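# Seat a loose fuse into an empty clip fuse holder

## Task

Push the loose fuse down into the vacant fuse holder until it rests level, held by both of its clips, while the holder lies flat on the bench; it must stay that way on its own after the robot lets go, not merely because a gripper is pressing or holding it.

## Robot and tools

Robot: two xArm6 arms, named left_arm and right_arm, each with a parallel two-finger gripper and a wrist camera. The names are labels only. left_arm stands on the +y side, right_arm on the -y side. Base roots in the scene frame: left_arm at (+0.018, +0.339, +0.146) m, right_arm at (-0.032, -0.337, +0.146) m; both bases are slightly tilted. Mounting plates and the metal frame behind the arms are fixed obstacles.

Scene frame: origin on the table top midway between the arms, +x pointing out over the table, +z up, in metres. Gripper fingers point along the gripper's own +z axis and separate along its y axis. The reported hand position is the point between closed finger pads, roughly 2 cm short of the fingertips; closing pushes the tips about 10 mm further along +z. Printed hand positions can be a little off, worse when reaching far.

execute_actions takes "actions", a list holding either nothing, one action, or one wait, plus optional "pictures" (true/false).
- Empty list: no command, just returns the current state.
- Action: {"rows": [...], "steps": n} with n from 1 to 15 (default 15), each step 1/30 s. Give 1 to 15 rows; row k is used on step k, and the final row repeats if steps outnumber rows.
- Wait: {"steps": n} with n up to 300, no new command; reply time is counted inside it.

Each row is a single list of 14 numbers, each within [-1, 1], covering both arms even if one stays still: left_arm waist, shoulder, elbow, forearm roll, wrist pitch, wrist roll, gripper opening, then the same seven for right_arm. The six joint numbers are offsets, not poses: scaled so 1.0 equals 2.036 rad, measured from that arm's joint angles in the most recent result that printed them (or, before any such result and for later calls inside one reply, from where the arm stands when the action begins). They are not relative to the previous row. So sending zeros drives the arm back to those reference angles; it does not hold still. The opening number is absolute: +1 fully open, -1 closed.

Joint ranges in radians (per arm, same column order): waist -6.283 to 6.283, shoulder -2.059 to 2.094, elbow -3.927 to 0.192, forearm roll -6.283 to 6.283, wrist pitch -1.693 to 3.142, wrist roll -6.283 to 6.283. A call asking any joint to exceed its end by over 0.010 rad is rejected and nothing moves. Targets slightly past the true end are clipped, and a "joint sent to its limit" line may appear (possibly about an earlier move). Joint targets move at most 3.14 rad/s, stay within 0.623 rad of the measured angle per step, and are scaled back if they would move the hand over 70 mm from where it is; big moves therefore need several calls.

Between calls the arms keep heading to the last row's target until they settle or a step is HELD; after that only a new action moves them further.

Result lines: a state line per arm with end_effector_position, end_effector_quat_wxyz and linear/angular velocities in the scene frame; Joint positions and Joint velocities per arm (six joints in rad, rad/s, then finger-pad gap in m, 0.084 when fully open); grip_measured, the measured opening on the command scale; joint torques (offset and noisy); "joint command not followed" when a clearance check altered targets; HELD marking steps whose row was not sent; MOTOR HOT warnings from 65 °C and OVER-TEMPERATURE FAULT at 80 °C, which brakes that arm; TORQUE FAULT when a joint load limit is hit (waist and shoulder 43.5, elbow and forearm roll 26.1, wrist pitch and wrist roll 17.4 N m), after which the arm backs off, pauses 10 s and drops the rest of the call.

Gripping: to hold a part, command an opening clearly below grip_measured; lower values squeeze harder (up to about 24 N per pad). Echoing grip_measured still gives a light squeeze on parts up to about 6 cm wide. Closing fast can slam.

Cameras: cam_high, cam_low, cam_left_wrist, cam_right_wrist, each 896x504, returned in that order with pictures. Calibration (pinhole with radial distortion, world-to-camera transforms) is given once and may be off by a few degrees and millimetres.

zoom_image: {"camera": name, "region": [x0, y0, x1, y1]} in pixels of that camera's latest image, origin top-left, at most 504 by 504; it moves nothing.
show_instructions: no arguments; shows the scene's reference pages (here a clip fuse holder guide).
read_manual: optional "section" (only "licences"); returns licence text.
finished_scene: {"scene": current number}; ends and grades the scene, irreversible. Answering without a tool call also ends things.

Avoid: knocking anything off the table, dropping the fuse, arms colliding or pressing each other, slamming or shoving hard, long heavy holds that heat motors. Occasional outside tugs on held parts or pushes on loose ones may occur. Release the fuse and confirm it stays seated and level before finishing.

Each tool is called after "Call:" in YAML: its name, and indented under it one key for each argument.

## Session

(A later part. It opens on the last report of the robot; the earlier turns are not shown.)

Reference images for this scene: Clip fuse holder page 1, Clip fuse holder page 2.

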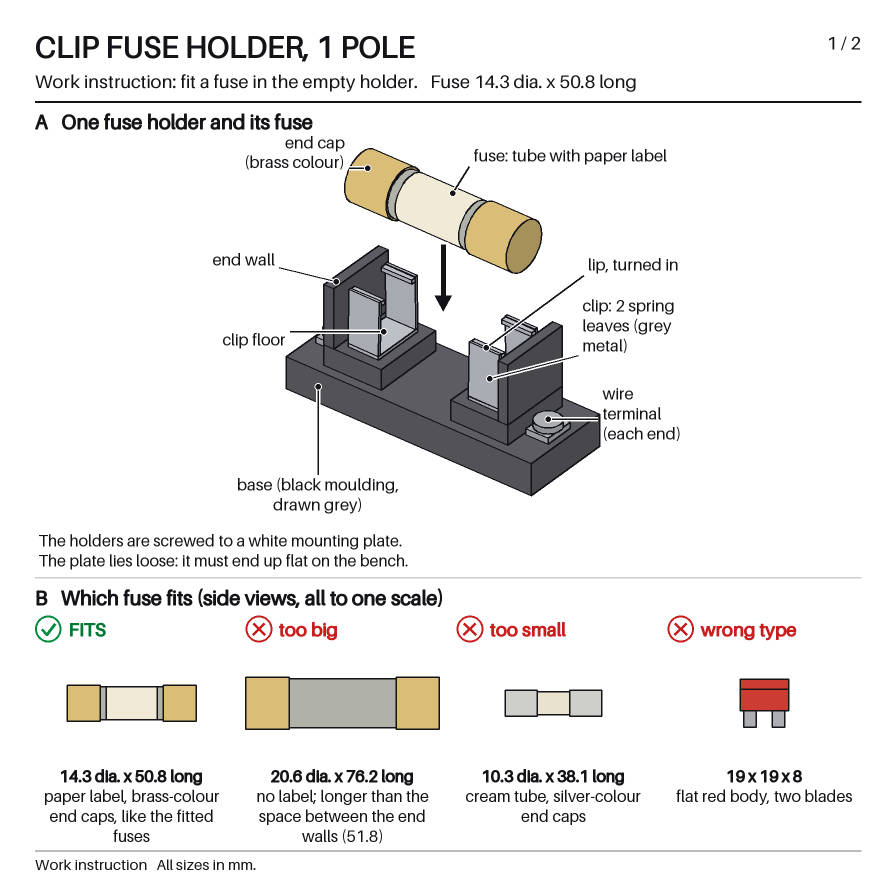

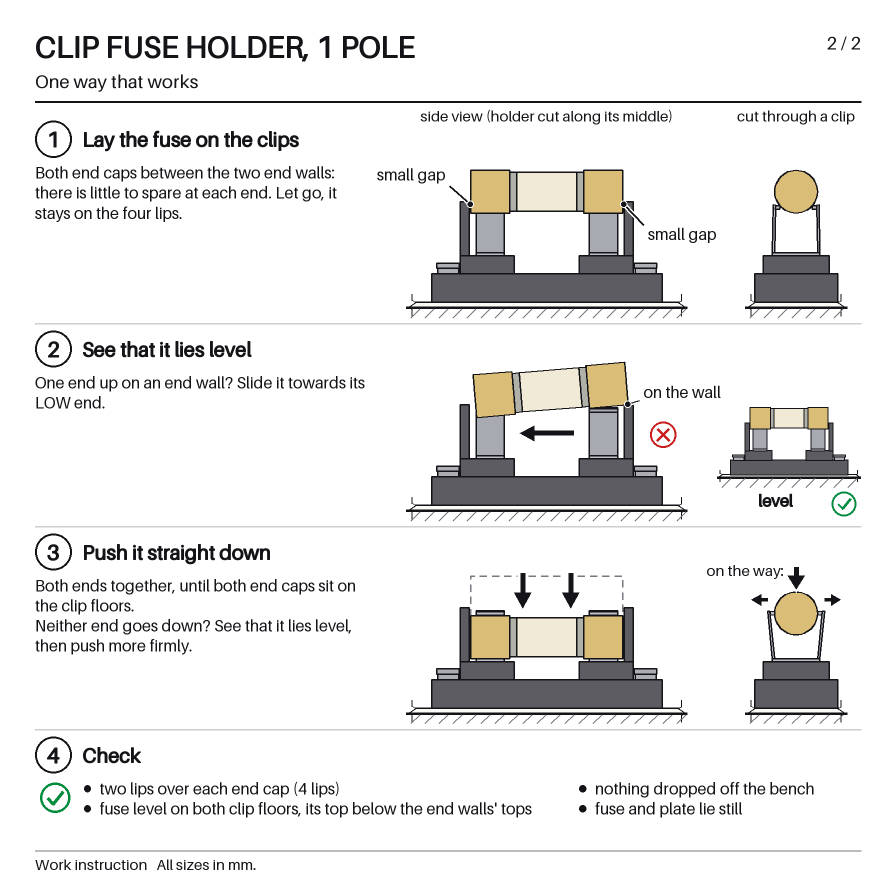

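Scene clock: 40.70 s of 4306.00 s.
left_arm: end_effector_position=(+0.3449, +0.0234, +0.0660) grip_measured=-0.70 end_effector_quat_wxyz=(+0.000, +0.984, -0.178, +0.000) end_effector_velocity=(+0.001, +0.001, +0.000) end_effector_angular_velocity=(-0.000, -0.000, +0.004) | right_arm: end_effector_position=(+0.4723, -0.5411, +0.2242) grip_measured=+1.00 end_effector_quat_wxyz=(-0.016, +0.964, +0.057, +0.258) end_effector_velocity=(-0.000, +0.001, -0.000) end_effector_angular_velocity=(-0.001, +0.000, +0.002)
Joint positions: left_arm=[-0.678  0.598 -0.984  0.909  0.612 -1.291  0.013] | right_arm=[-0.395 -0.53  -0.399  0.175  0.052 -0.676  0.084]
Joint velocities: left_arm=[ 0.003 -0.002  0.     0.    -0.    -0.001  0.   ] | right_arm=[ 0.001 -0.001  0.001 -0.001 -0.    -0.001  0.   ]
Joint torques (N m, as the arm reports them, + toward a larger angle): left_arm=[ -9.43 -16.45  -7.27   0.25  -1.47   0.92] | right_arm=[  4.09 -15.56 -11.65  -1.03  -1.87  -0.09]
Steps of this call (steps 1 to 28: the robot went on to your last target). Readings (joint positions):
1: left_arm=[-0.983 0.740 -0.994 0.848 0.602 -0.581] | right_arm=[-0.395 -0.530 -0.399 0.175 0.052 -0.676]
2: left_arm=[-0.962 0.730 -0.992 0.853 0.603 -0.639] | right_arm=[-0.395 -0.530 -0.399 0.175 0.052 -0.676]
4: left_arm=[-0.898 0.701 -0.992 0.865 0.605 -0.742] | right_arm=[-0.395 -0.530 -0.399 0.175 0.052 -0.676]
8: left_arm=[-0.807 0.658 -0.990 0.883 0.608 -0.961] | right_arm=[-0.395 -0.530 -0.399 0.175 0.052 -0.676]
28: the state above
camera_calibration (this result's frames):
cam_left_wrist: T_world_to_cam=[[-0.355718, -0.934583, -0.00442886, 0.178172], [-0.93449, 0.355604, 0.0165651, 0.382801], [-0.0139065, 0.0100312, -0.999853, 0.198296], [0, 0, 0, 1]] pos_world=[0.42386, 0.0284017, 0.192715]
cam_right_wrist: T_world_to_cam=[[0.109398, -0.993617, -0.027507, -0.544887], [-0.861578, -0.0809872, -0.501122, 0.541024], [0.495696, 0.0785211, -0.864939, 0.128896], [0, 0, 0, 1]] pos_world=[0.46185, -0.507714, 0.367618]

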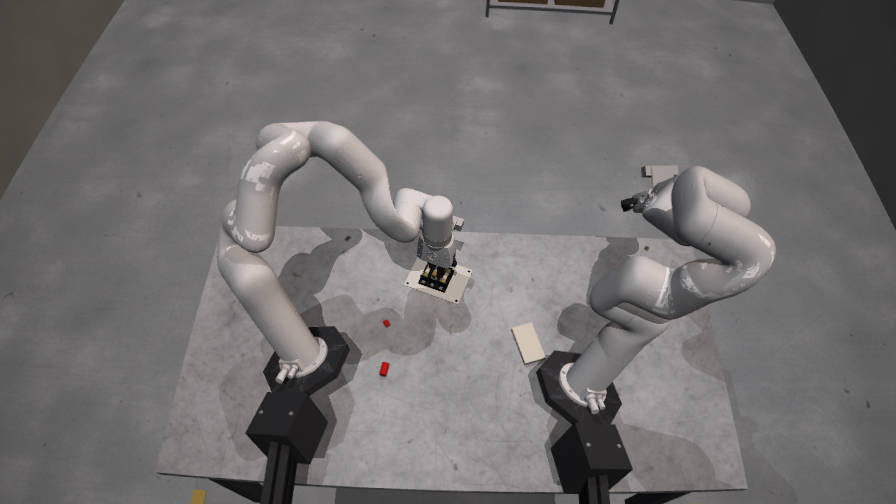

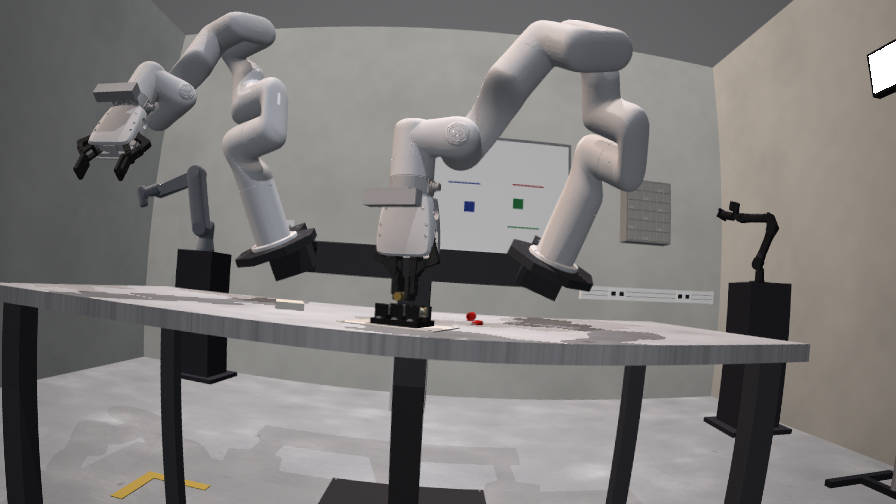

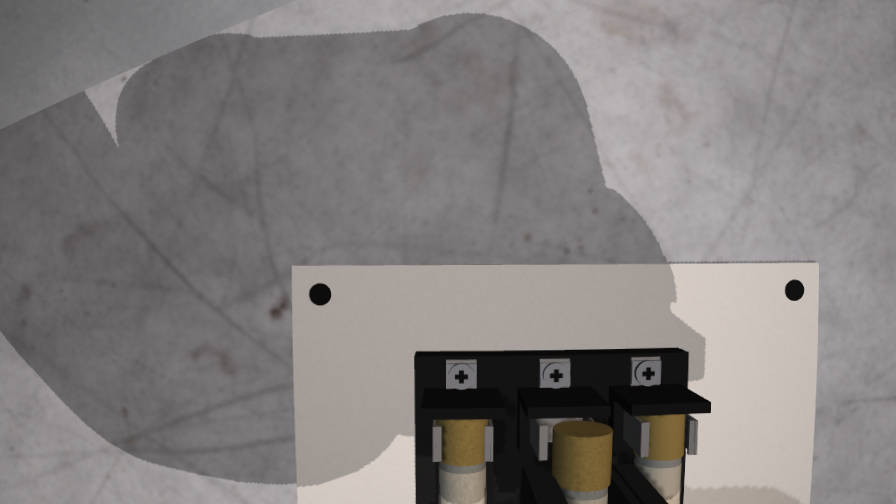

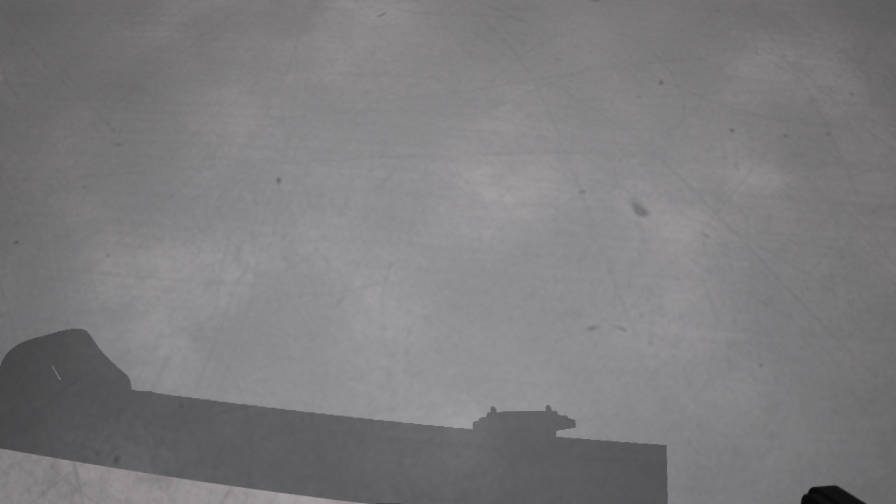

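Call:
execute_actions:
  actions:
    - {"rows":[[0.00298,0.00527,0,0.00768,-0.00412,-0.00602,-0.9,0,0,0,0,0,0,1]]}

Call:
zoom_image:
  camera: "cam_left_wrist"
  region: [490, 364, 700, 504]

Call:
zoom_image:
  camera: "cam_low"
  region: [350, 270, 450, 335]

Scene clock: 49.40 s of 4306.00 s.
left_arm: end_effector_position=(+0.3436, +0.0242, +0.0611) grip_measured=-0.70 end_effector_quat_wxyz=(+0.000, +0.984, -0.178, +0.000) end_effector_velocity=(-0.001, +0.001, -0.001) end_effector_angular_velocity=(+0.002, +0.001, -0.002) | right_arm: end_effector_position=(+0.4723, -0.5411, +0.2242) grip_measured=+1.00 end_effector_quat_wxyz=(-0.016, +0.964, +0.057, +0.258) end_effector_velocity=(+0.000, +0.000, -0.000) end_effector_angular_velocity=(+0.000, -0.000, +0.001)
Joint positions: left_arm=[-0.672  0.609 -0.985  0.925  0.604 -1.303  0.013] | right_arm=[-0.395 -0.53  -0.399  0.175  0.052 -0.676  0.084]
Joint velocities: left_arm=[ 0.     0.001  0.002  0.001 -0.    -0.    -0.   ] | right_arm=[ 0.001  0.001 -0.001  0.    -0.     0.     0.   ]
Joint torques (N m, as the arm reports them, + toward a larger angle): left_arm=[ -9.32 -16.31  -7.13   0.29  -1.43   0.96] | right_arm=[  4.28 -15.59 -11.99  -1.55  -1.97  -0.17]
Steps of this call (steps 1 to 30: the robot went on to your last target; steps 31 to 90: nothing new was sent; then 5.20 s passed at rest; steps 91 to 105: all 15 steps of this action). Readings (joint positions):
91: left_arm=[-0.678 0.598 -0.985 0.909 0.612 -1.291] | right_arm=[-0.395 -0.530 -0.399 0.175 0.052 -0.676]
92: left_arm=[-0.677 0.599 -0.985 0.911 0.611 -1.293] | right_arm=[-0.395 -0.530 -0.399 0.175 0.052 -0.676]
94: left_arm=[-0.675 0.604 -0.985 0.917 0.608 -1.298] | right_arm=[-0.395 -0.530 -0.399 0.175 0.052 -0.676]
98: left_arm=[-0.673 0.609 -0.984 0.923 0.605 -1.302] | right_arm=[-0.395 -0.530 -0.399 0.175 0.052 -0.676]
105: the state above
camera_calibration (this result's frames):
cam_left_wrist: T_world_to_cam=[[-0.355672, -0.934602, -0.00421429, 0.178379], [-0.934507, 0.355561, 0.0165189, 0.38142], [-0.0139402, 0.00981359, -0.999855, 0.193389], [0, 0, 0, 1]] pos_world=[0.42258, 0.0291968, 0.187812]
cam_right_wrist: T_world_to_cam=[[0.109398, -0.993617, -0.0275069, -0.544887], [-0.861578, -0.0809873, -0.501122, 0.541024], [0.495696, 0.078521, -0.864939, 0.128896], [0, 0, 0, 1]] pos_world=[0.46185, -0.507714, 0.367618]

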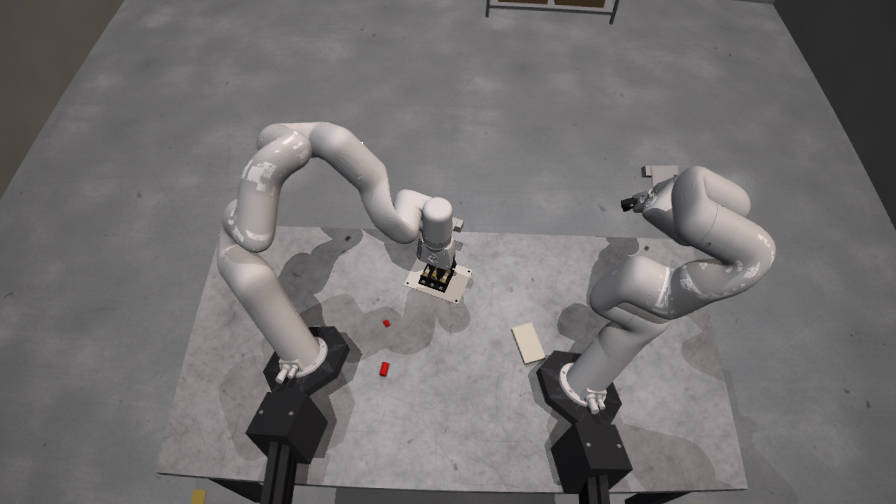

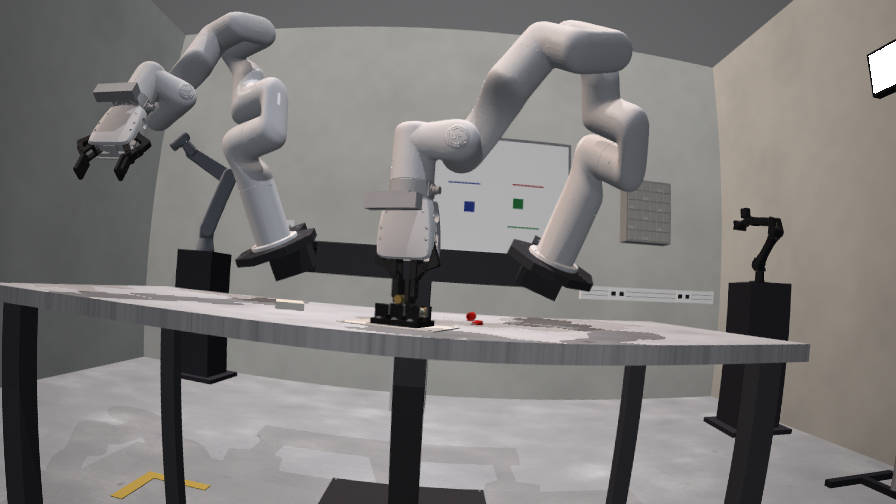

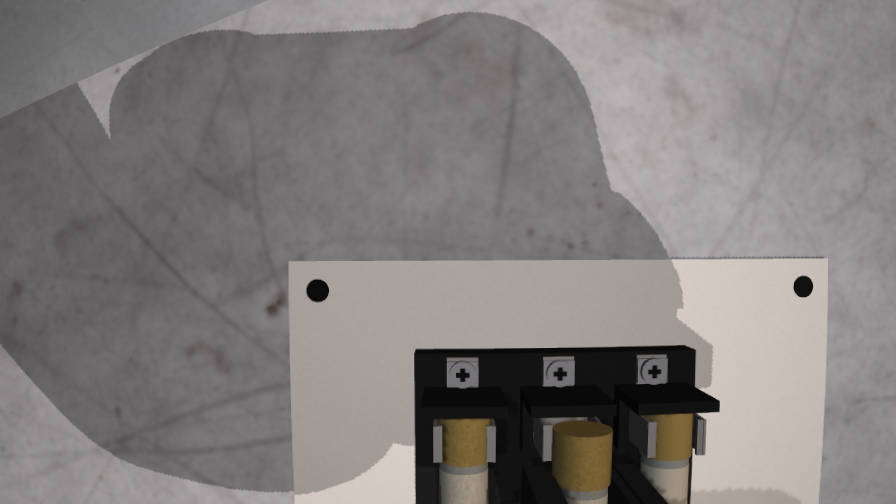

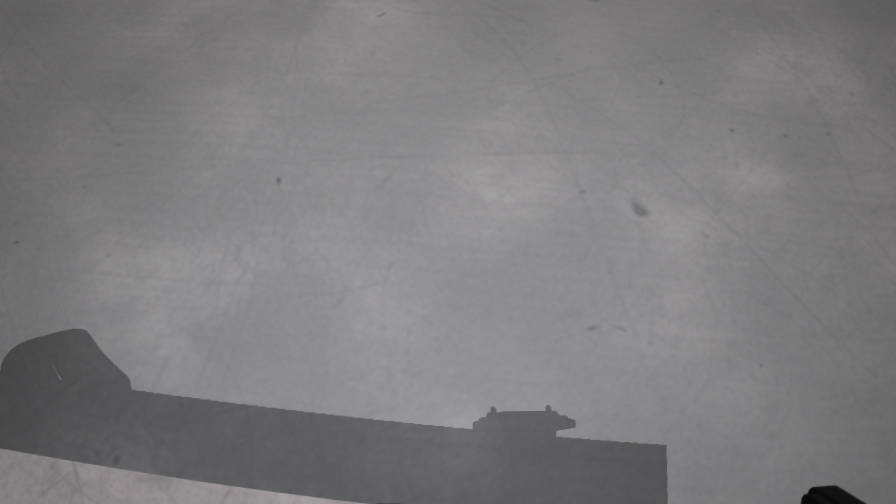

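Region (490, 364, 700, 504) of cam_left_wrist's 896x504 image, scaled by 2.400, with more detail than that image has.

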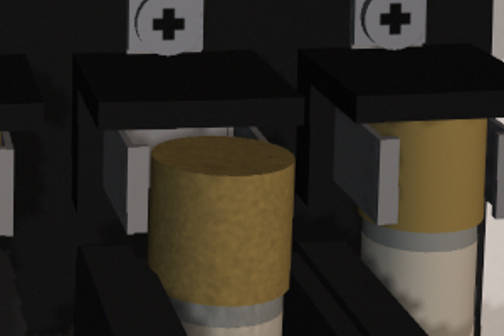

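Region (350, 270, 450, 335) of cam_low's 896x504 image, scaled by 5.040, with more detail than that image has; it fills the top 328 rows of this view, and the rest is white.

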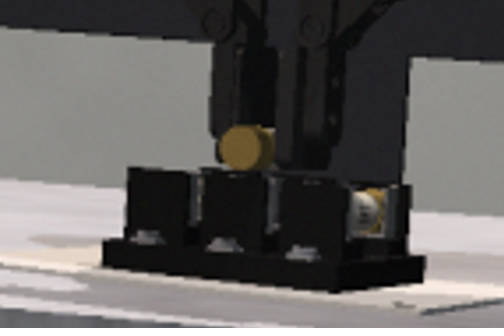

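Call:
execute_actions:
  actions:
    - {"rows":[[0.00057,0.00117,-0.00022,0.00142,-0.00076,-0.00109,-0.9,0,0,0,0,0,0,1],[0.00057,0.00117,-0.00022,0.00142,-0.00076,-0.00109,-0.9,0,0,0,0,0,0,1],[0.00122,0.00245,-0.00071,0.00268,-0.00144,-0.00191,-0.9,0,0,0,0,0,0,1],[0.00122,0.00245,-0.00071,0.00268,-0.00144,-0.00191,-0.9,0,0,0,0,0,0,1],[0.00186,0.00373,-0.0012,0.00395,-0.00211,-0.00272,-0.9,0,0,0,0,0,0,1],[0.00186,0.00373,-0.0012,0.00395,-0.00211,-0.00272,-0.9,0,0,0,0,0,0,1],[0.0025,0.005,-0.0017,0.00521,-0.00278,-0.00354,-0.9,0,0,0,0,0,0,1],[0.0025,0.005,-0.0017,0.00521,-0.00278,-0.00354,-0.9,0,0,0,0,0,0,1],[0.00315,0.0063,-0.0022,0.00648,-0.00346,-0.00436,-0.9,0,0,0,0,0,0,1]]}

Call:
zoom_image:
  camera: "cam_left_wrist"
  region: [490, 364, 700, 504]

Call:
zoom_image:
  camera: "cam_low"
  region: [350, 270, 450, 335]

Scene clock: 55.43 s of 4306.00 s.
left_arm: end_effector_position=(+0.3432, +0.0243, +0.0562) grip_measured=-0.70 end_effector_quat_wxyz=(+0.000, +0.984, -0.178, -0.000) end_effector_velocity=(+0.000, -0.000, -0.002) end_effector_angular_velocity=(-0.001, -0.002, -0.002) | right_arm: end_effector_position=(+0.4723, -0.5411, +0.2242) grip_measured=+1.00 end_effector_quat_wxyz=(-0.016, +0.964, +0.057, +0.258) end_effector_velocity=(+0.001, -0.001, +0.001) end_effector_angular_velocity=(-0.001, -0.002, +0.000)
Joint positions: left_arm=[-0.666  0.621 -0.989  0.937  0.597 -1.312  0.013] | right_arm=[-0.395 -0.53  -0.399  0.175  0.052 -0.676  0.084]
Joint velocities: left_arm=[ 0.003  0.006 -0.002  0.009 -0.004 -0.005  0.   ] | right_arm=[-0.    -0.    -0.002  0.     0.    -0.001 -0.   ]
Joint torques (N m, as the arm reports them, + toward a larger angle): left_arm=[ -9.39 -16.48  -7.02   0.17  -1.39   0.99] | right_arm=[  4.36 -15.35 -11.58  -1.51  -1.99  -0.02]
Steps of this call (steps 1 to 15: the robot went on to your last target; steps 16 to 90: nothing new was sent; then 2.53 s passed at rest; steps 91 to 105: all 15 steps of this action). Readings (joint positions):
91: left_arm=[-0.672 0.609 -0.984 0.925 0.604 -1.303] | right_arm=[-0.395 -0.530 -0.399 0.175 0.052 -0.676]
92: left_arm=[-0.672 0.609 -0.985 0.925 0.604 -1.304] | right_arm=[-0.395 -0.530 -0.399 0.175 0.052 -0.676]
94: left_arm=[-0.672 0.611 -0.985 0.927 0.603 -1.305] | right_arm=[-0.395 -0.530 -0.399 0.175 0.052 -0.676]
98: left_arm=[-0.669 0.615 -0.986 0.931 0.600 -1.308] | right_arm=[-0.395 -0.530 -0.399 0.175 0.052 -0.676]
105: the state above
camera_calibration (this result's frames):
cam_left_wrist: T_world_to_cam=[[-0.355817, -0.934547, -0.00411297, 0.178413], [-0.934445, 0.355703, 0.0169969, 0.38099], [-0.0144214, 0.00989112, -0.999847, 0.188672], [0, 0, 0, 1]] pos_world=[0.422217, 0.0293497, 0.182902]
cam_right_wrist: T_world_to_cam=[[0.109398, -0.993617, -0.0275069, -0.544887], [-0.861578, -0.0809873, -0.501123, 0.541024], [0.495696, 0.078521, -0.864939, 0.128896], [0, 0, 0, 1]] pos_world=[0.46185, -0.507714, 0.367618]

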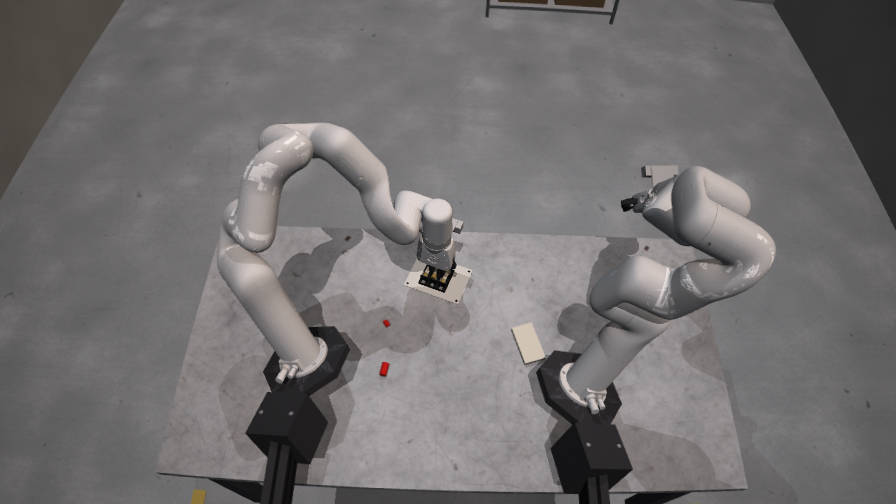

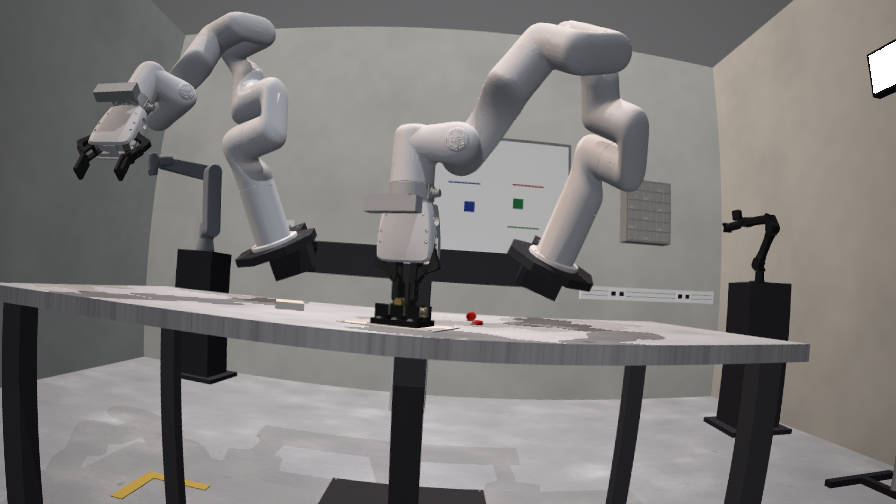

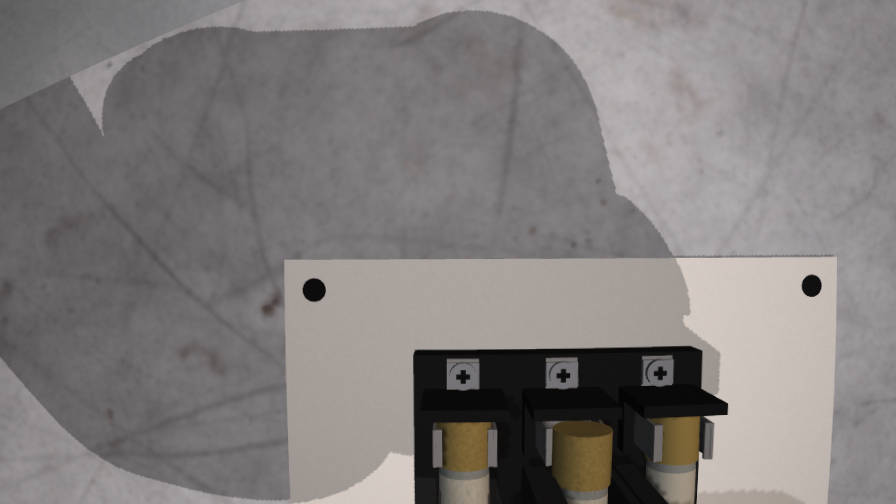

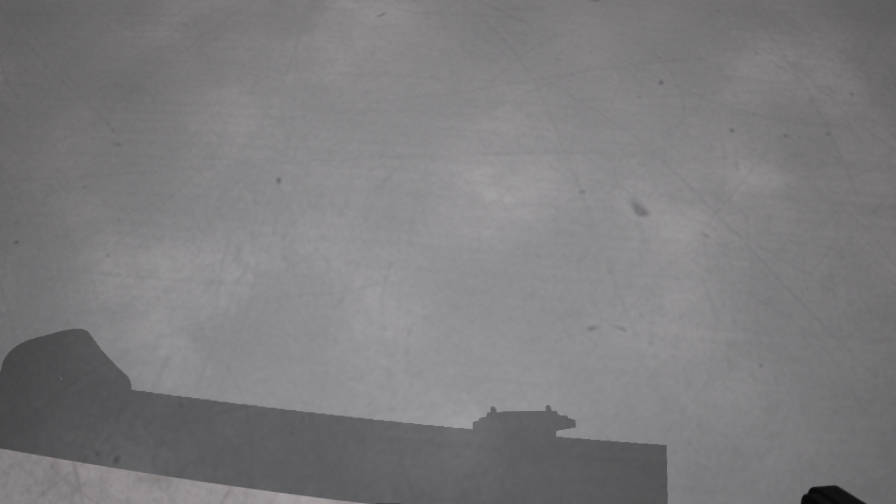

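Region (490, 364, 700, 504) of cam_left_wrist's 896x504 image, scaled by 2.400, with more detail than that image has.

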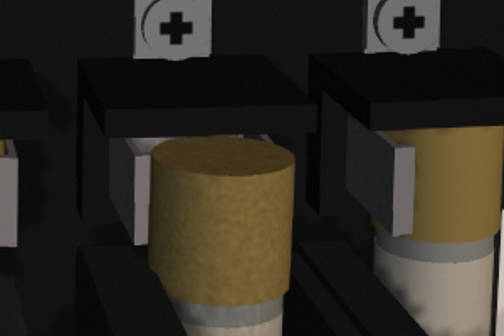

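Region (350, 270, 450, 335) of cam_low's 896x504 image, scaled by 5.040, with more detail than that image has; it fills the top 328 rows of this view, and the rest is white.

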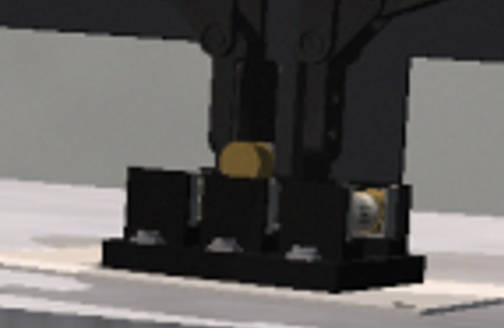

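It went in with no contact. Next: release, raise, rotate.

Call:
execute_actions:
  actions:
    - {"rows":[[0.0007,0.0014,-0.0006,0.0015,-0.0008,-0.001,-0.8,0,0,0,0,0,0,1],[0.0007,0.0014,-0.0006,0.0015,-0.0008,-0.001,-0.75,0,0,0,0,0,0,1],[0.0007,0.0014,-0.0006,0.0015,-0.0008,-0.001,-0.72,0,0,0,0,0,0,1],[0.0007,0.0014,-0.0006,0.0015,-0.0008,-0.001,-0.7,0,0,0,0,0,0,1],[0.0007,0.0014,-0.0006,0.0015,-0.0008,-0.001,-0.66,0,0,0,0,0,0,1],[0.0007,0.0014,-0.0006,0.0015,-0.0008,-0.001,-0.6,0,0,0,0,0,0,1],[0.0007,0.0014,-0.0006,0.0015,-0.0008,-0.001,-0.52,0,0,0,0,0,0,1],[0.0007,0.0014,-0.0006,0.0015,-0.0008,-0.001,-0.52,0,0,0,0,0,0,1],[0.0007,0.0014,-0.0006,0.0015,-0.0008,-0.001,-0.52,0,0,0,0,0,0,1],[0.0007,0.0014,-0.0006,0.0015,-0.0008,-0.001,-0.52,0,0,0,0,0,0,1],[-0.0045,-0.009,0.0035,-0.0088,0.0047,0.0057,-0.52,0,0,0,0,0,0,1],[-0.0045,-0.009,0.0035,-0.0088,0.0047,0.0057,-0.52,0,0,0,0,0,0,1],[-0.009,-0.0179,0.0069,-0.0177,0.0094,0.0115,-0.52,0,0,0,0,0,0,1]]}
  pictures: false

Call:
execute_actions:
  actions:
    - {"steps":10}
  pictures: false

Call:
execute_actions:
  actions:
    - {"rows":[[0,0,0,0,0,0.7715,-0.8,0,0,0,0,0,0,1]]}
  pictures: false

Call:
execute_actions:
  actions:
    - {"steps":14}

Call:
zoom_image:
  camera: "cam_low"
  region: [350, 270, 450, 335]

Scene clock: 62.73 s of 4306.00 s.
left_arm: end_effector_position=(+0.3429, +0.0247, +0.0622) grip_measured=-0.54 end_effector_quat_wxyz=(-0.000, +0.984, -0.178, -0.001) end_effector_velocity=(+0.012, -0.010, +0.092) end_effector_angular_velocity=(-0.029, -0.024, +0.010) | right_arm: end_effector_position=(+0.4723, -0.5411, +0.2242) grip_measured=+1.00 end_effector_quat_wxyz=(-0.016, +0.964, +0.057, +0.258) end_effector_velocity=(+0.000, +0.001, +0.001) end_effector_angular_velocity=(-0.001, -0.001, +0.002)
Joint positions: left_arm=[-0.675  0.605 -0.981  0.92   0.606 -1.301  0.02 ] | right_arm=[-0.395 -0.53  -0.399  0.175  0.052 -0.676  0.084]
Joint velocities: left_arm=[-0.112 -0.227  0.069 -0.204  0.102  0.129  0.002] | right_arm=[ 0.002 -0.001 -0.    -0.001  0.    -0.001 -0.   ]
Joint torques (N m, as the arm reports them, + toward a larger angle): left_arm=[ -8.96 -16.01  -7.66   0.56  -1.41   0.77] | right_arm=[  3.72 -15.59 -11.72  -2.24  -1.83  -0.19]
Steps of this call (steps 1 to 15: the robot went on to your last target; steps 16 to 90: nothing new was sent; then 3.80 s passed at rest; steps 91 to 105: all 15 steps of this action). Readings (joint positions):
91: left_arm=[-0.666 0.622 -0.989 0.938 0.597 -1.312] | right_arm=[-0.395 -0.530 -0.399 0.175 0.052 -0.676]
92: left_arm=[-0.666 0.622 -0.989 0.938 0.597 -1.313] | right_arm=[-0.395 -0.530 -0.399 0.175 0.052 -0.676]
94: left_arm=[-0.665 0.623 -0.990 0.939 0.596 -1.313] | right_arm=[-0.395 -0.530 -0.399 0.175 0.052 -0.676]
98: left_arm=[-0.665 0.624 -0.990 0.940 0.596 -1.314] | right_arm=[-0.395 -0.530 -0.399 0.175 0.052 -0.676]
105: the state above

Scene clock: 63.07 s of 4306.00 s.
left_arm: end_effector_position=(+0.3432, +0.0245, +0.0699) grip_measured=-0.54 end_effector_quat_wxyz=(-0.000, +0.984, -0.178, -0.000) end_effector_velocity=(-0.000, -0.000, +0.001) end_effector_angular_velocity=(-0.000, +0.001, +0.001) | right_arm: end_effector_position=(+0.4723, -0.5411, +0.2242) grip_measured=+1.00 end_effector_quat_wxyz=(-0.016, +0.964, +0.057, +0.258) end_effector_velocity=(+0.000, -0.000, +0.000) end_effector_angular_velocity=(-0.000, -0.001, -0.001)
Joint positions: left_arm=[-0.684  0.586 -0.975  0.901  0.616 -1.289  0.02 ] | right_arm=[-0.395 -0.53  -0.399  0.175  0.052 -0.676  0.084]
Joint velocities: left_arm=[-0.002 -0.003  0.001 -0.005  0.002  0.002  0.   ] | right_arm=[-0.     0.    -0.001  0.    -0.    -0.     0.   ]
Joint torques (N m, as the arm reports them, + toward a larger angle): left_arm=[ -9.33 -16.09  -7.31   0.22  -1.4    0.91] | right_arm=[  3.24 -16.21 -12.1   -1.01  -1.77  -0.14]
Steps of this call (steps 1 to 10: the robot went on to your last target). Readings (joint positions):
1: left_arm=[-0.678 0.598 -0.980 0.914 0.609 -1.297] | right_arm=[-0.395 -0.530 -0.399 0.175 0.052 -0.676]
2: left_arm=[-0.681 0.593 -0.979 0.910 0.611 -1.294] | right_arm=[-0.395 -0.530 -0.399 0.175 0.052 -0.676]
4: left_arm=[-0.683 0.587 -0.977 0.905 0.614 -1.291] | right_arm=[-0.395 -0.530 -0.399 0.175 0.052 -0.676]
8: left_arm=[-0.684 0.586 -0.975 0.902 0.616 -1.289] | right_arm=[-0.395 -0.530 -0.399 0.175 0.052 -0.676]
10: the state above

Scene clock: 63.57 s of 4306.00 s.
left_arm: end_effector_position=(+0.3432, +0.0245, +0.0699) grip_measured=-0.82 end_effector_quat_wxyz=(-0.000, +0.768, -0.641, -0.000) end_effector_velocity=(+0.000, +0.000, +0.000) end_effector_angular_velocity=(-0.001, +0.000, -2.697) | right_arm: end_effector_position=(+0.4723, -0.5411, +0.2242) grip_measured=+1.00 end_effector_quat_wxyz=(-0.016, +0.964, +0.057, +0.258) end_effector_velocity=(+0.001, +0.000, +0.001) end_effector_angular_velocity=(-0.001, -0.002, +0.002)
Joint positions: left_arm=[-0.684  0.586 -0.975  0.901  0.616 -0.256  0.008] | right_arm=[-0.395 -0.53  -0.399  0.175  0.052 -0.676  0.084]
Joint velocities: left_arm=[ 0.    -0.     0.     0.001 -0.     2.696 -0.   ] | right_arm=[ 0.001 -0.001 -0.    -0.001 -0.    -0.001 -0.   ]
Joint torques (N m, as the arm reports them, + toward a larger angle): left_arm=[ -9.34 -15.84  -7.32   0.2   -1.59   0.96] | right_arm=[  4.12 -15.44 -12.19  -1.04  -1.83   0.05]
Steps of this call (steps 1 to 15: all 15 steps of this action). Readings (joint positions):
1: left_arm=[-0.684 0.585 -0.975 0.901 0.616 -1.288] | right_arm=[-0.395 -0.530 -0.399 0.175 0.052 -0.676]
2: left_arm=[-0.684 0.585 -0.975 0.901 0.616 -1.283] | right_arm=[-0.395 -0.530 -0.399 0.175 0.052 -0.676]
4: left_arm=[-0.684 0.585 -0.975 0.901 0.616 -1.226] | right_arm=[-0.395 -0.530 -0.399 0.175 0.052 -0.676]
8: left_arm=[-0.684 0.585 -0.975 0.901 0.616 -0.902] | right_arm=[-0.395 -0.530 -0.399 0.175 0.052 -0.676]
15: the state above

Scene clock: 64.03 s of 4306.00 s.
left_arm: end_effector_position=(+0.3432, +0.0245, +0.0699) grip_measured=-0.82 end_effector_quat_wxyz=(-0.000, -0.571, +0.821, +0.000) end_effector_velocity=(-0.001, +0.000, +0.000) end_effector_angular_velocity=(+0.000, +0.000, -0.022) | right_arm: end_effector_position=(+0.4723, -0.5411, +0.2242) grip_measured=+1.00 end_effector_quat_wxyz=(-0.016, +0.964, +0.057, +0.258) end_effector_velocity=(+0.000, +0.000, +0.000) end_effector_angular_velocity=(+0.000, -0.000, +0.001)
Joint positions: left_arm=[-0.684  0.586 -0.975  0.901  0.616  0.28   0.008] | right_arm=[-0.395 -0.53  -0.399  0.175  0.052 -0.676  0.084]
Joint velocities: left_arm=[-0.001 -0.     0.001  0.    -0.     0.021  0.   ] | right_arm=[ 0.001  0.    -0.001  0.     0.    -0.    -0.   ]
Joint torques (N m, as the arm reports them, + toward a larger angle): left_arm=[ -9.28 -16.13  -7.28   0.09  -1.48   0.87] | right_arm=[  3.91 -14.82 -12.12  -1.12  -1.44   0.02]
Steps of this call (steps 1 to 14: the robot went on to your last target). Readings (joint positions):
1: left_arm=[-0.684 0.586 -0.975 0.901 0.616 -0.166] | right_arm=[-0.395 -0.530 -0.399 0.175 0.052 -0.676]
2: left_arm=[-0.684 0.586 -0.975 0.901 0.616 -0.077] | right_arm=[-0.395 -0.530 -0.399 0.175 0.052 -0.676]
4: left_arm=[-0.684 0.586 -0.974 0.901 0.616 0.083] | right_arm=[-0.395 -0.530 -0.399 0.175 0.052 -0.676]
8: left_arm=[-0.684 0.586 -0.974 0.901 0.616 0.253] | right_arm=[-0.395 -0.530 -0.399 0.175 0.052 -0.676]
14: the state above
camera_calibration (this result's frames):
cam_left_wrist: T_world_to_cam=[[-0.935253, 0.353956, -0.00409159, 0.345942], [0.353843, 0.935151, 0.0169727, -0.0756093], [0.00983384, 0.014426, -0.999848, 0.193886], [0, 0, 0, 1]] pos_world=[0.34839, -0.0545391, 0.196555]
cam_right_wrist: T_world_to_cam=[[0.109398, -0.993617, -0.0275067, -0.544887], [-0.861578, -0.0809874, -0.501123, 0.541024], [0.495696, 0.0785209, -0.864939, 0.128896], [0, 0, 0, 1]] pos_world=[0.46185, -0.507714, 0.367618]

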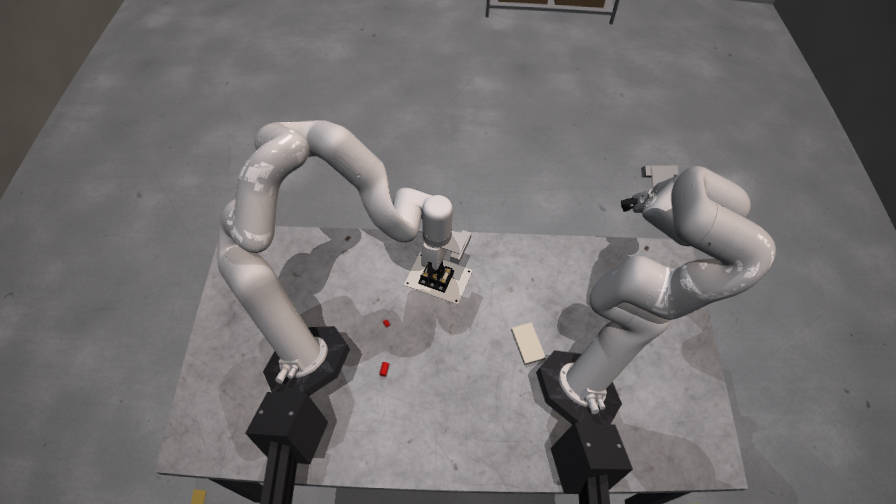

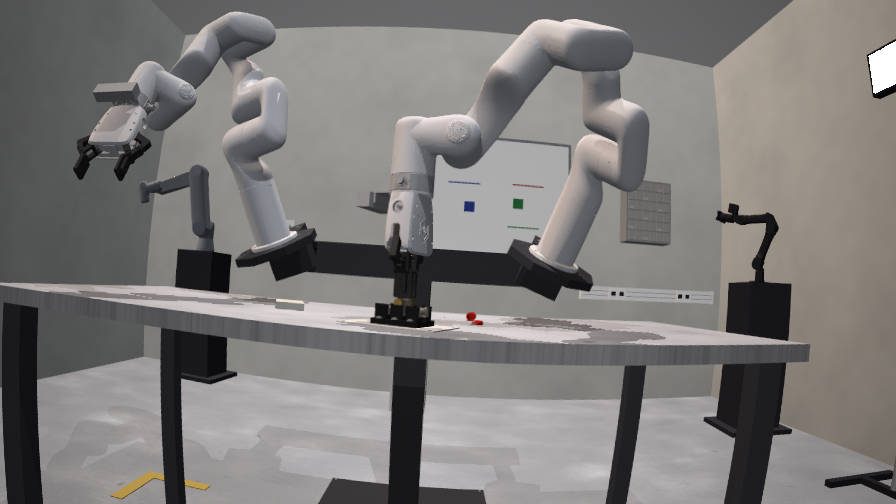

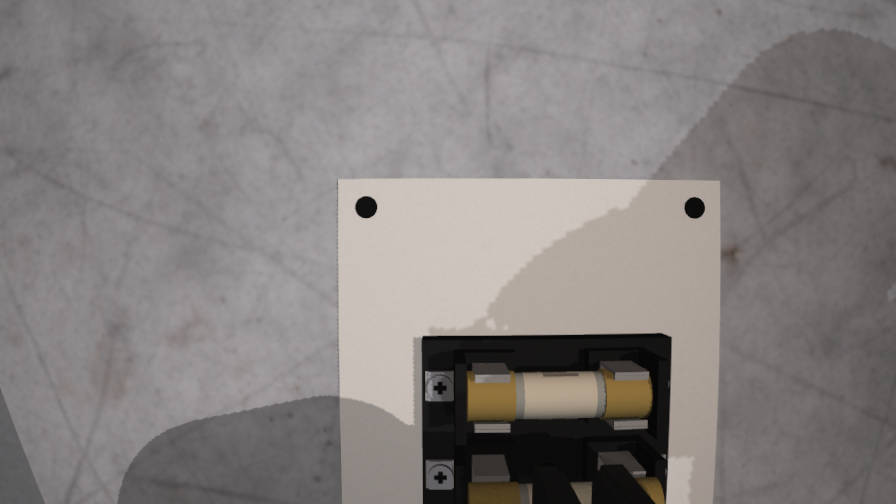

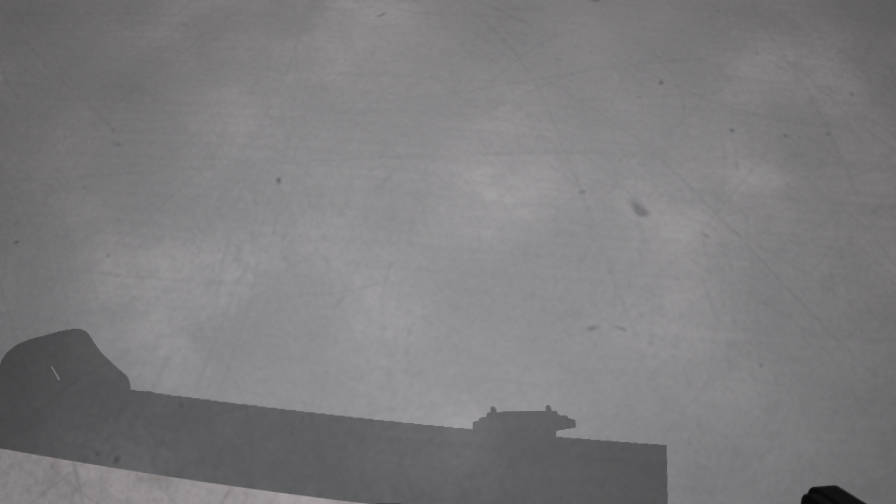

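Region (350, 270, 450, 335) of cam_low's 896x504 image, scaled by 5.040, with more detail than that image has; it fills the top 328 rows of this view, and the rest is white.

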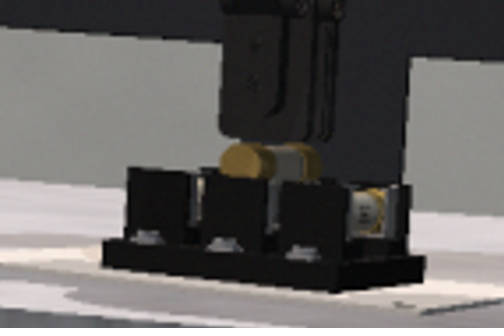

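Call:
execute_actions:
  actions:
    - {"rows":[[0.00129,0.00256,-0.001,0.00253,-0.00135,-0.0016,-0.87,0,0,0,0,0,0,1],[0.00129,0.00256,-0.001,0.00253,-0.00135,-0.0016,-0.87,0,0,0,0,0,0,1],[0.00257,0.0051,-0.002,0.00506,-0.0027,-0.0033,-0.87,0,0,0,0,0,0,1],[0.0032,0.0064,-0.0025,0.0063,-0.0034,-0.0041,-0.87,0,0,0,0,0,0,1],[0.00386,0.0077,-0.003,0.0076,-0.004,-0.0049,-0.87,0,0,0,0,0,0,1],[0.0045,0.009,-0.0035,0.0089,-0.0047,-0.0057,-0.87,0,0,0,0,0,0,1],[0.0051,0.0102,-0.004,0.0101,-0.0054,-0.0065,-0.87,0,0,0,0,0,0,1],[0.0058,0.0115,-0.0045,0.0114,-0.0061,-0.0074,-0.87,0,0,0,0,0,0,1],[0.0064,0.0128,-0.005,0.0127,-0.0067,-0.0082,-0.87,0,0,0,0,0,0,1],[0.0071,0.0141,-0.0054,0.0139,-0.0074,-0.009,-0.87,0,0,0,0,0,0,1],[0.0077,0.0154,-0.0059,0.0152,-0.0081,-0.0098,-0.87,0,0,0,0,0,0,1],[0.0084,0.0166,-0.0064,0.0164,-0.0087,-0.0106,-0.87,0,0,0,0,0,0,1],[0.009,0.0179,-0.0069,0.0177,-0.0094,-0.0115,-0.87,0,0,0,0,0,0,1],[0.01,0.0198,-0.0077,0.0196,-0.0104,-0.0127,-0.87,0,0,0,0,0,0,1],[0.01125,0.0224,-0.0087,0.0221,-0.0118,-0.0143,-0.87,0,0,0,0,0,0,1]]}
  pictures: false

Call:
execute_actions:
  actions:
    - {"steps":15}

Scene clock: 74.20 s of 4306.00 s.
left_arm: end_effector_position=(+0.3444, +0.0217, +0.0608) grip_measured=-0.89 end_effector_quat_wxyz=(-0.001, -0.571, +0.821, -0.004) end_effector_velocity=(-0.002, +0.007, -0.053) end_effector_angular_velocity=(+0.022, +0.019, +0.000) | right_arm: end_effector_position=(+0.4723, -0.5411, +0.2242) grip_measured=+1.00 end_effector_quat_wxyz=(-0.016, +0.964, +0.057, +0.258) end_effector_velocity=(+0.000, -0.000, -0.000) end_effector_angular_velocity=(-0.000, +0.000, -0.000)
Joint positions: left_arm=[-0.672  0.613 -0.988  0.932  0.597  0.26   0.005] | right_arm=[-0.395 -0.53  -0.399  0.175  0.052 -0.676  0.084]
Joint velocities: left_arm=[ 0.071  0.13  -0.05   0.102 -0.049 -0.057  0.   ] | right_arm=[-0.     0.001 -0.     0.    -0.    -0.     0.   ]
Joint torques (N m, as the arm reports them, + toward a larger angle): left_arm=[-1.51 -7.66 -5.12  1.61  0.57  0.94] | right_arm=[  3.64 -16.28 -11.94  -1.53  -1.59  -0.31]
Steps of this call (steps 1 to 30: the robot went on to your last target; steps 31 to 90: nothing new was sent; then 6.67 s passed at rest; steps 91 to 105: all 15 steps of this action). Readings (joint positions):
91: left_arm=[-0.684 0.586 -0.975 0.901 0.616 0.282] | right_arm=[-0.395 -0.530 -0.399 0.175 0.052 -0.676]
92: left_arm=[-0.684 0.586 -0.975 0.902 0.616 0.281] | right_arm=[-0.395 -0.530 -0.399 0.175 0.052 -0.676]
94: left_arm=[-0.683 0.589 -0.976 0.905 0.614 0.279] | right_arm=[-0.395 -0.530 -0.399 0.175 0.052 -0.676]
98: left_arm=[-0.679 0.596 -0.980 0.914 0.609 0.272] | right_arm=[-0.395 -0.530 -0.399 0.175 0.052 -0.676]
105: the state above

Scene clock: 74.70 s of 4306.00 s.
left_arm: end_effector_position=(+0.3434, +0.0245, +0.0531) grip_measured=-0.90 end_effector_quat_wxyz=(-0.000, -0.571, +0.821, -0.000) end_effector_velocity=(-0.001, -0.001, -0.001) end_effector_angular_velocity=(-0.002, +0.001, -0.000) | right_arm: end_effector_position=(+0.4723, -0.5411, +0.2242) grip_measured=+1.00 end_effector_quat_wxyz=(-0.016, +0.964, +0.057, +0.258) end_effector_velocity=(-0.000, +0.000, -0.000) end_effector_angular_velocity=(-0.000, +0.001, +0.001)
Joint positions: left_arm=[-0.662  0.629 -0.992  0.946  0.593  0.251  0.005] | right_arm=[-0.395 -0.53  -0.399  0.175  0.052 -0.676  0.084]
Joint velocities: left_arm=[ 0.     0.002 -0.001  0.    -0.003 -0.    -0.   ] | right_arm=[-0.    -0.     0.001 -0.001  0.    -0.001 -0.   ]
Joint torques (N m, as the arm reports them, + toward a larger angle): left_arm=[-4.27 -6.62 -5.79  1.26 -1.67  1.  ] | right_arm=[  4.01 -15.85 -11.91  -1.28  -2.13   0.15]
Steps of this call (steps 1 to 15: the robot went on to your last target). Readings (joint positions):
1: left_arm=[-0.669 0.618 -0.990 0.936 0.596 0.258] | right_arm=[-0.395 -0.530 -0.399 0.175 0.052 -0.676]
2: left_arm=[-0.664 0.625 -0.991 0.940 0.596 0.256] | right_arm=[-0.395 -0.530 -0.399 0.175 0.052 -0.676]
4: left_arm=[-0.662 0.629 -0.992 0.944 0.594 0.253] | right_arm=[-0.395 -0.530 -0.399 0.175 0.052 -0.676]
8: left_arm=[-0.662 0.629 -0.992 0.946 0.593 0.251] | right_arm=[-0.395 -0.530 -0.399 0.175 0.052 -0.676]
15: the state above
camera_calibration (this result's frames):
cam_left_wrist: T_world_to_cam=[[-0.935401, 0.353559, -0.00458087, 0.346125], [0.353445, 0.935312, 0.0163762, -0.075233], [0.0100745, 0.0136992, -0.999855, 0.177018], [0, 0, 0, 1]] pos_world=[0.348573, -0.054434, 0.17981]
cam_right_wrist: T_world_to_cam=[[0.109398, -0.993617, -0.0275068, -0.544887], [-0.861578, -0.0809874, -0.501123, 0.541023], [0.495696, 0.078521, -0.864939, 0.128896], [0, 0, 0, 1]] pos_world=[0.46185, -0.507714, 0.367618]

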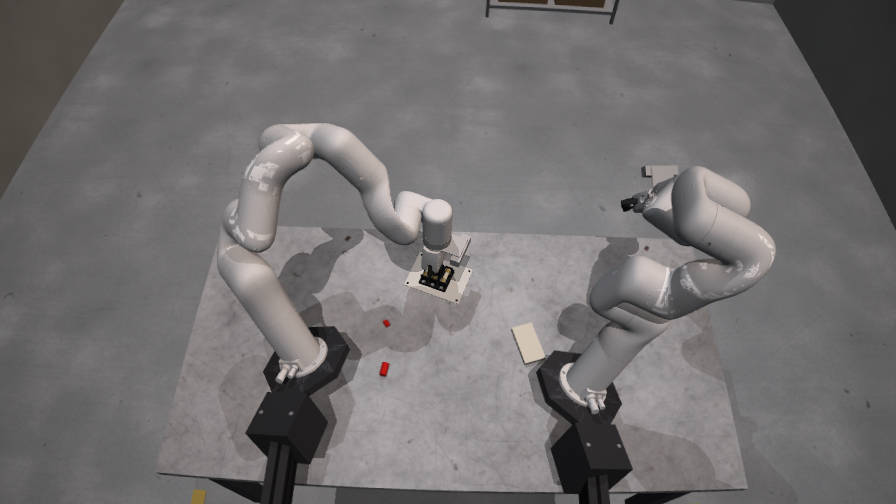

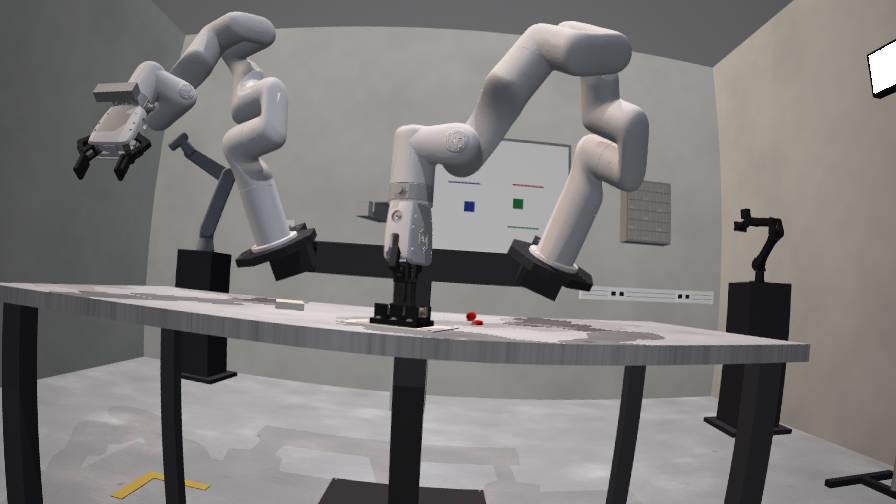

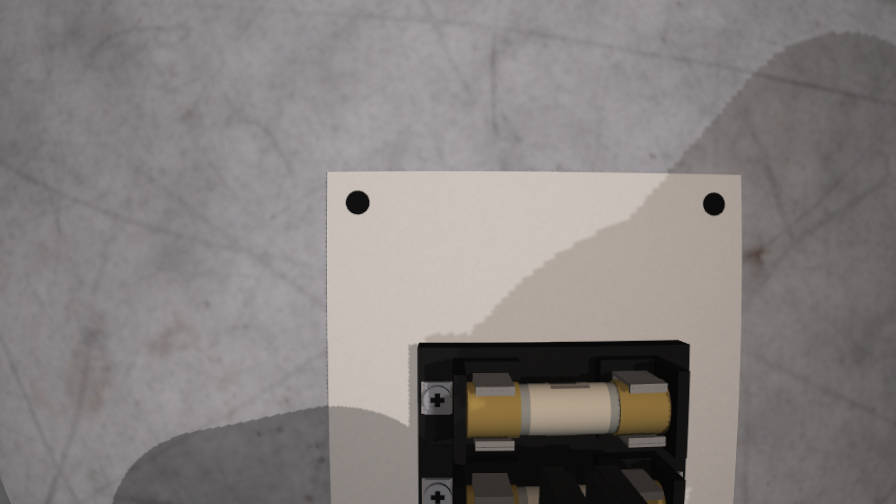

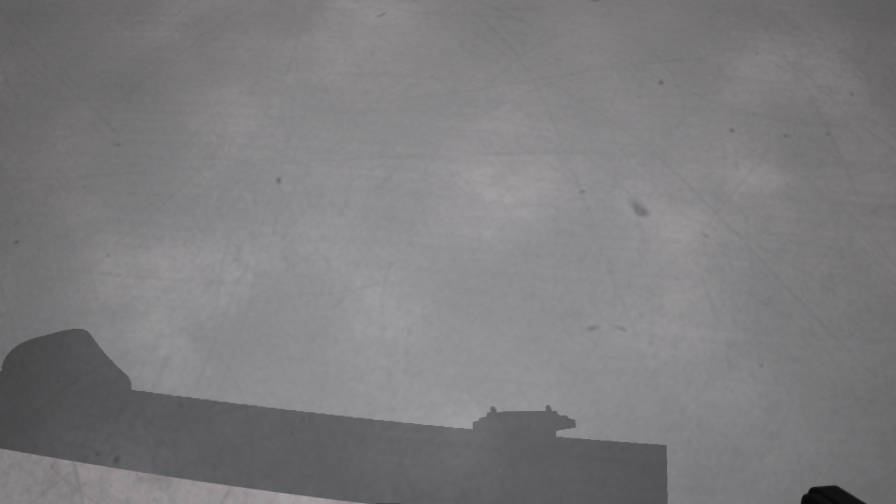

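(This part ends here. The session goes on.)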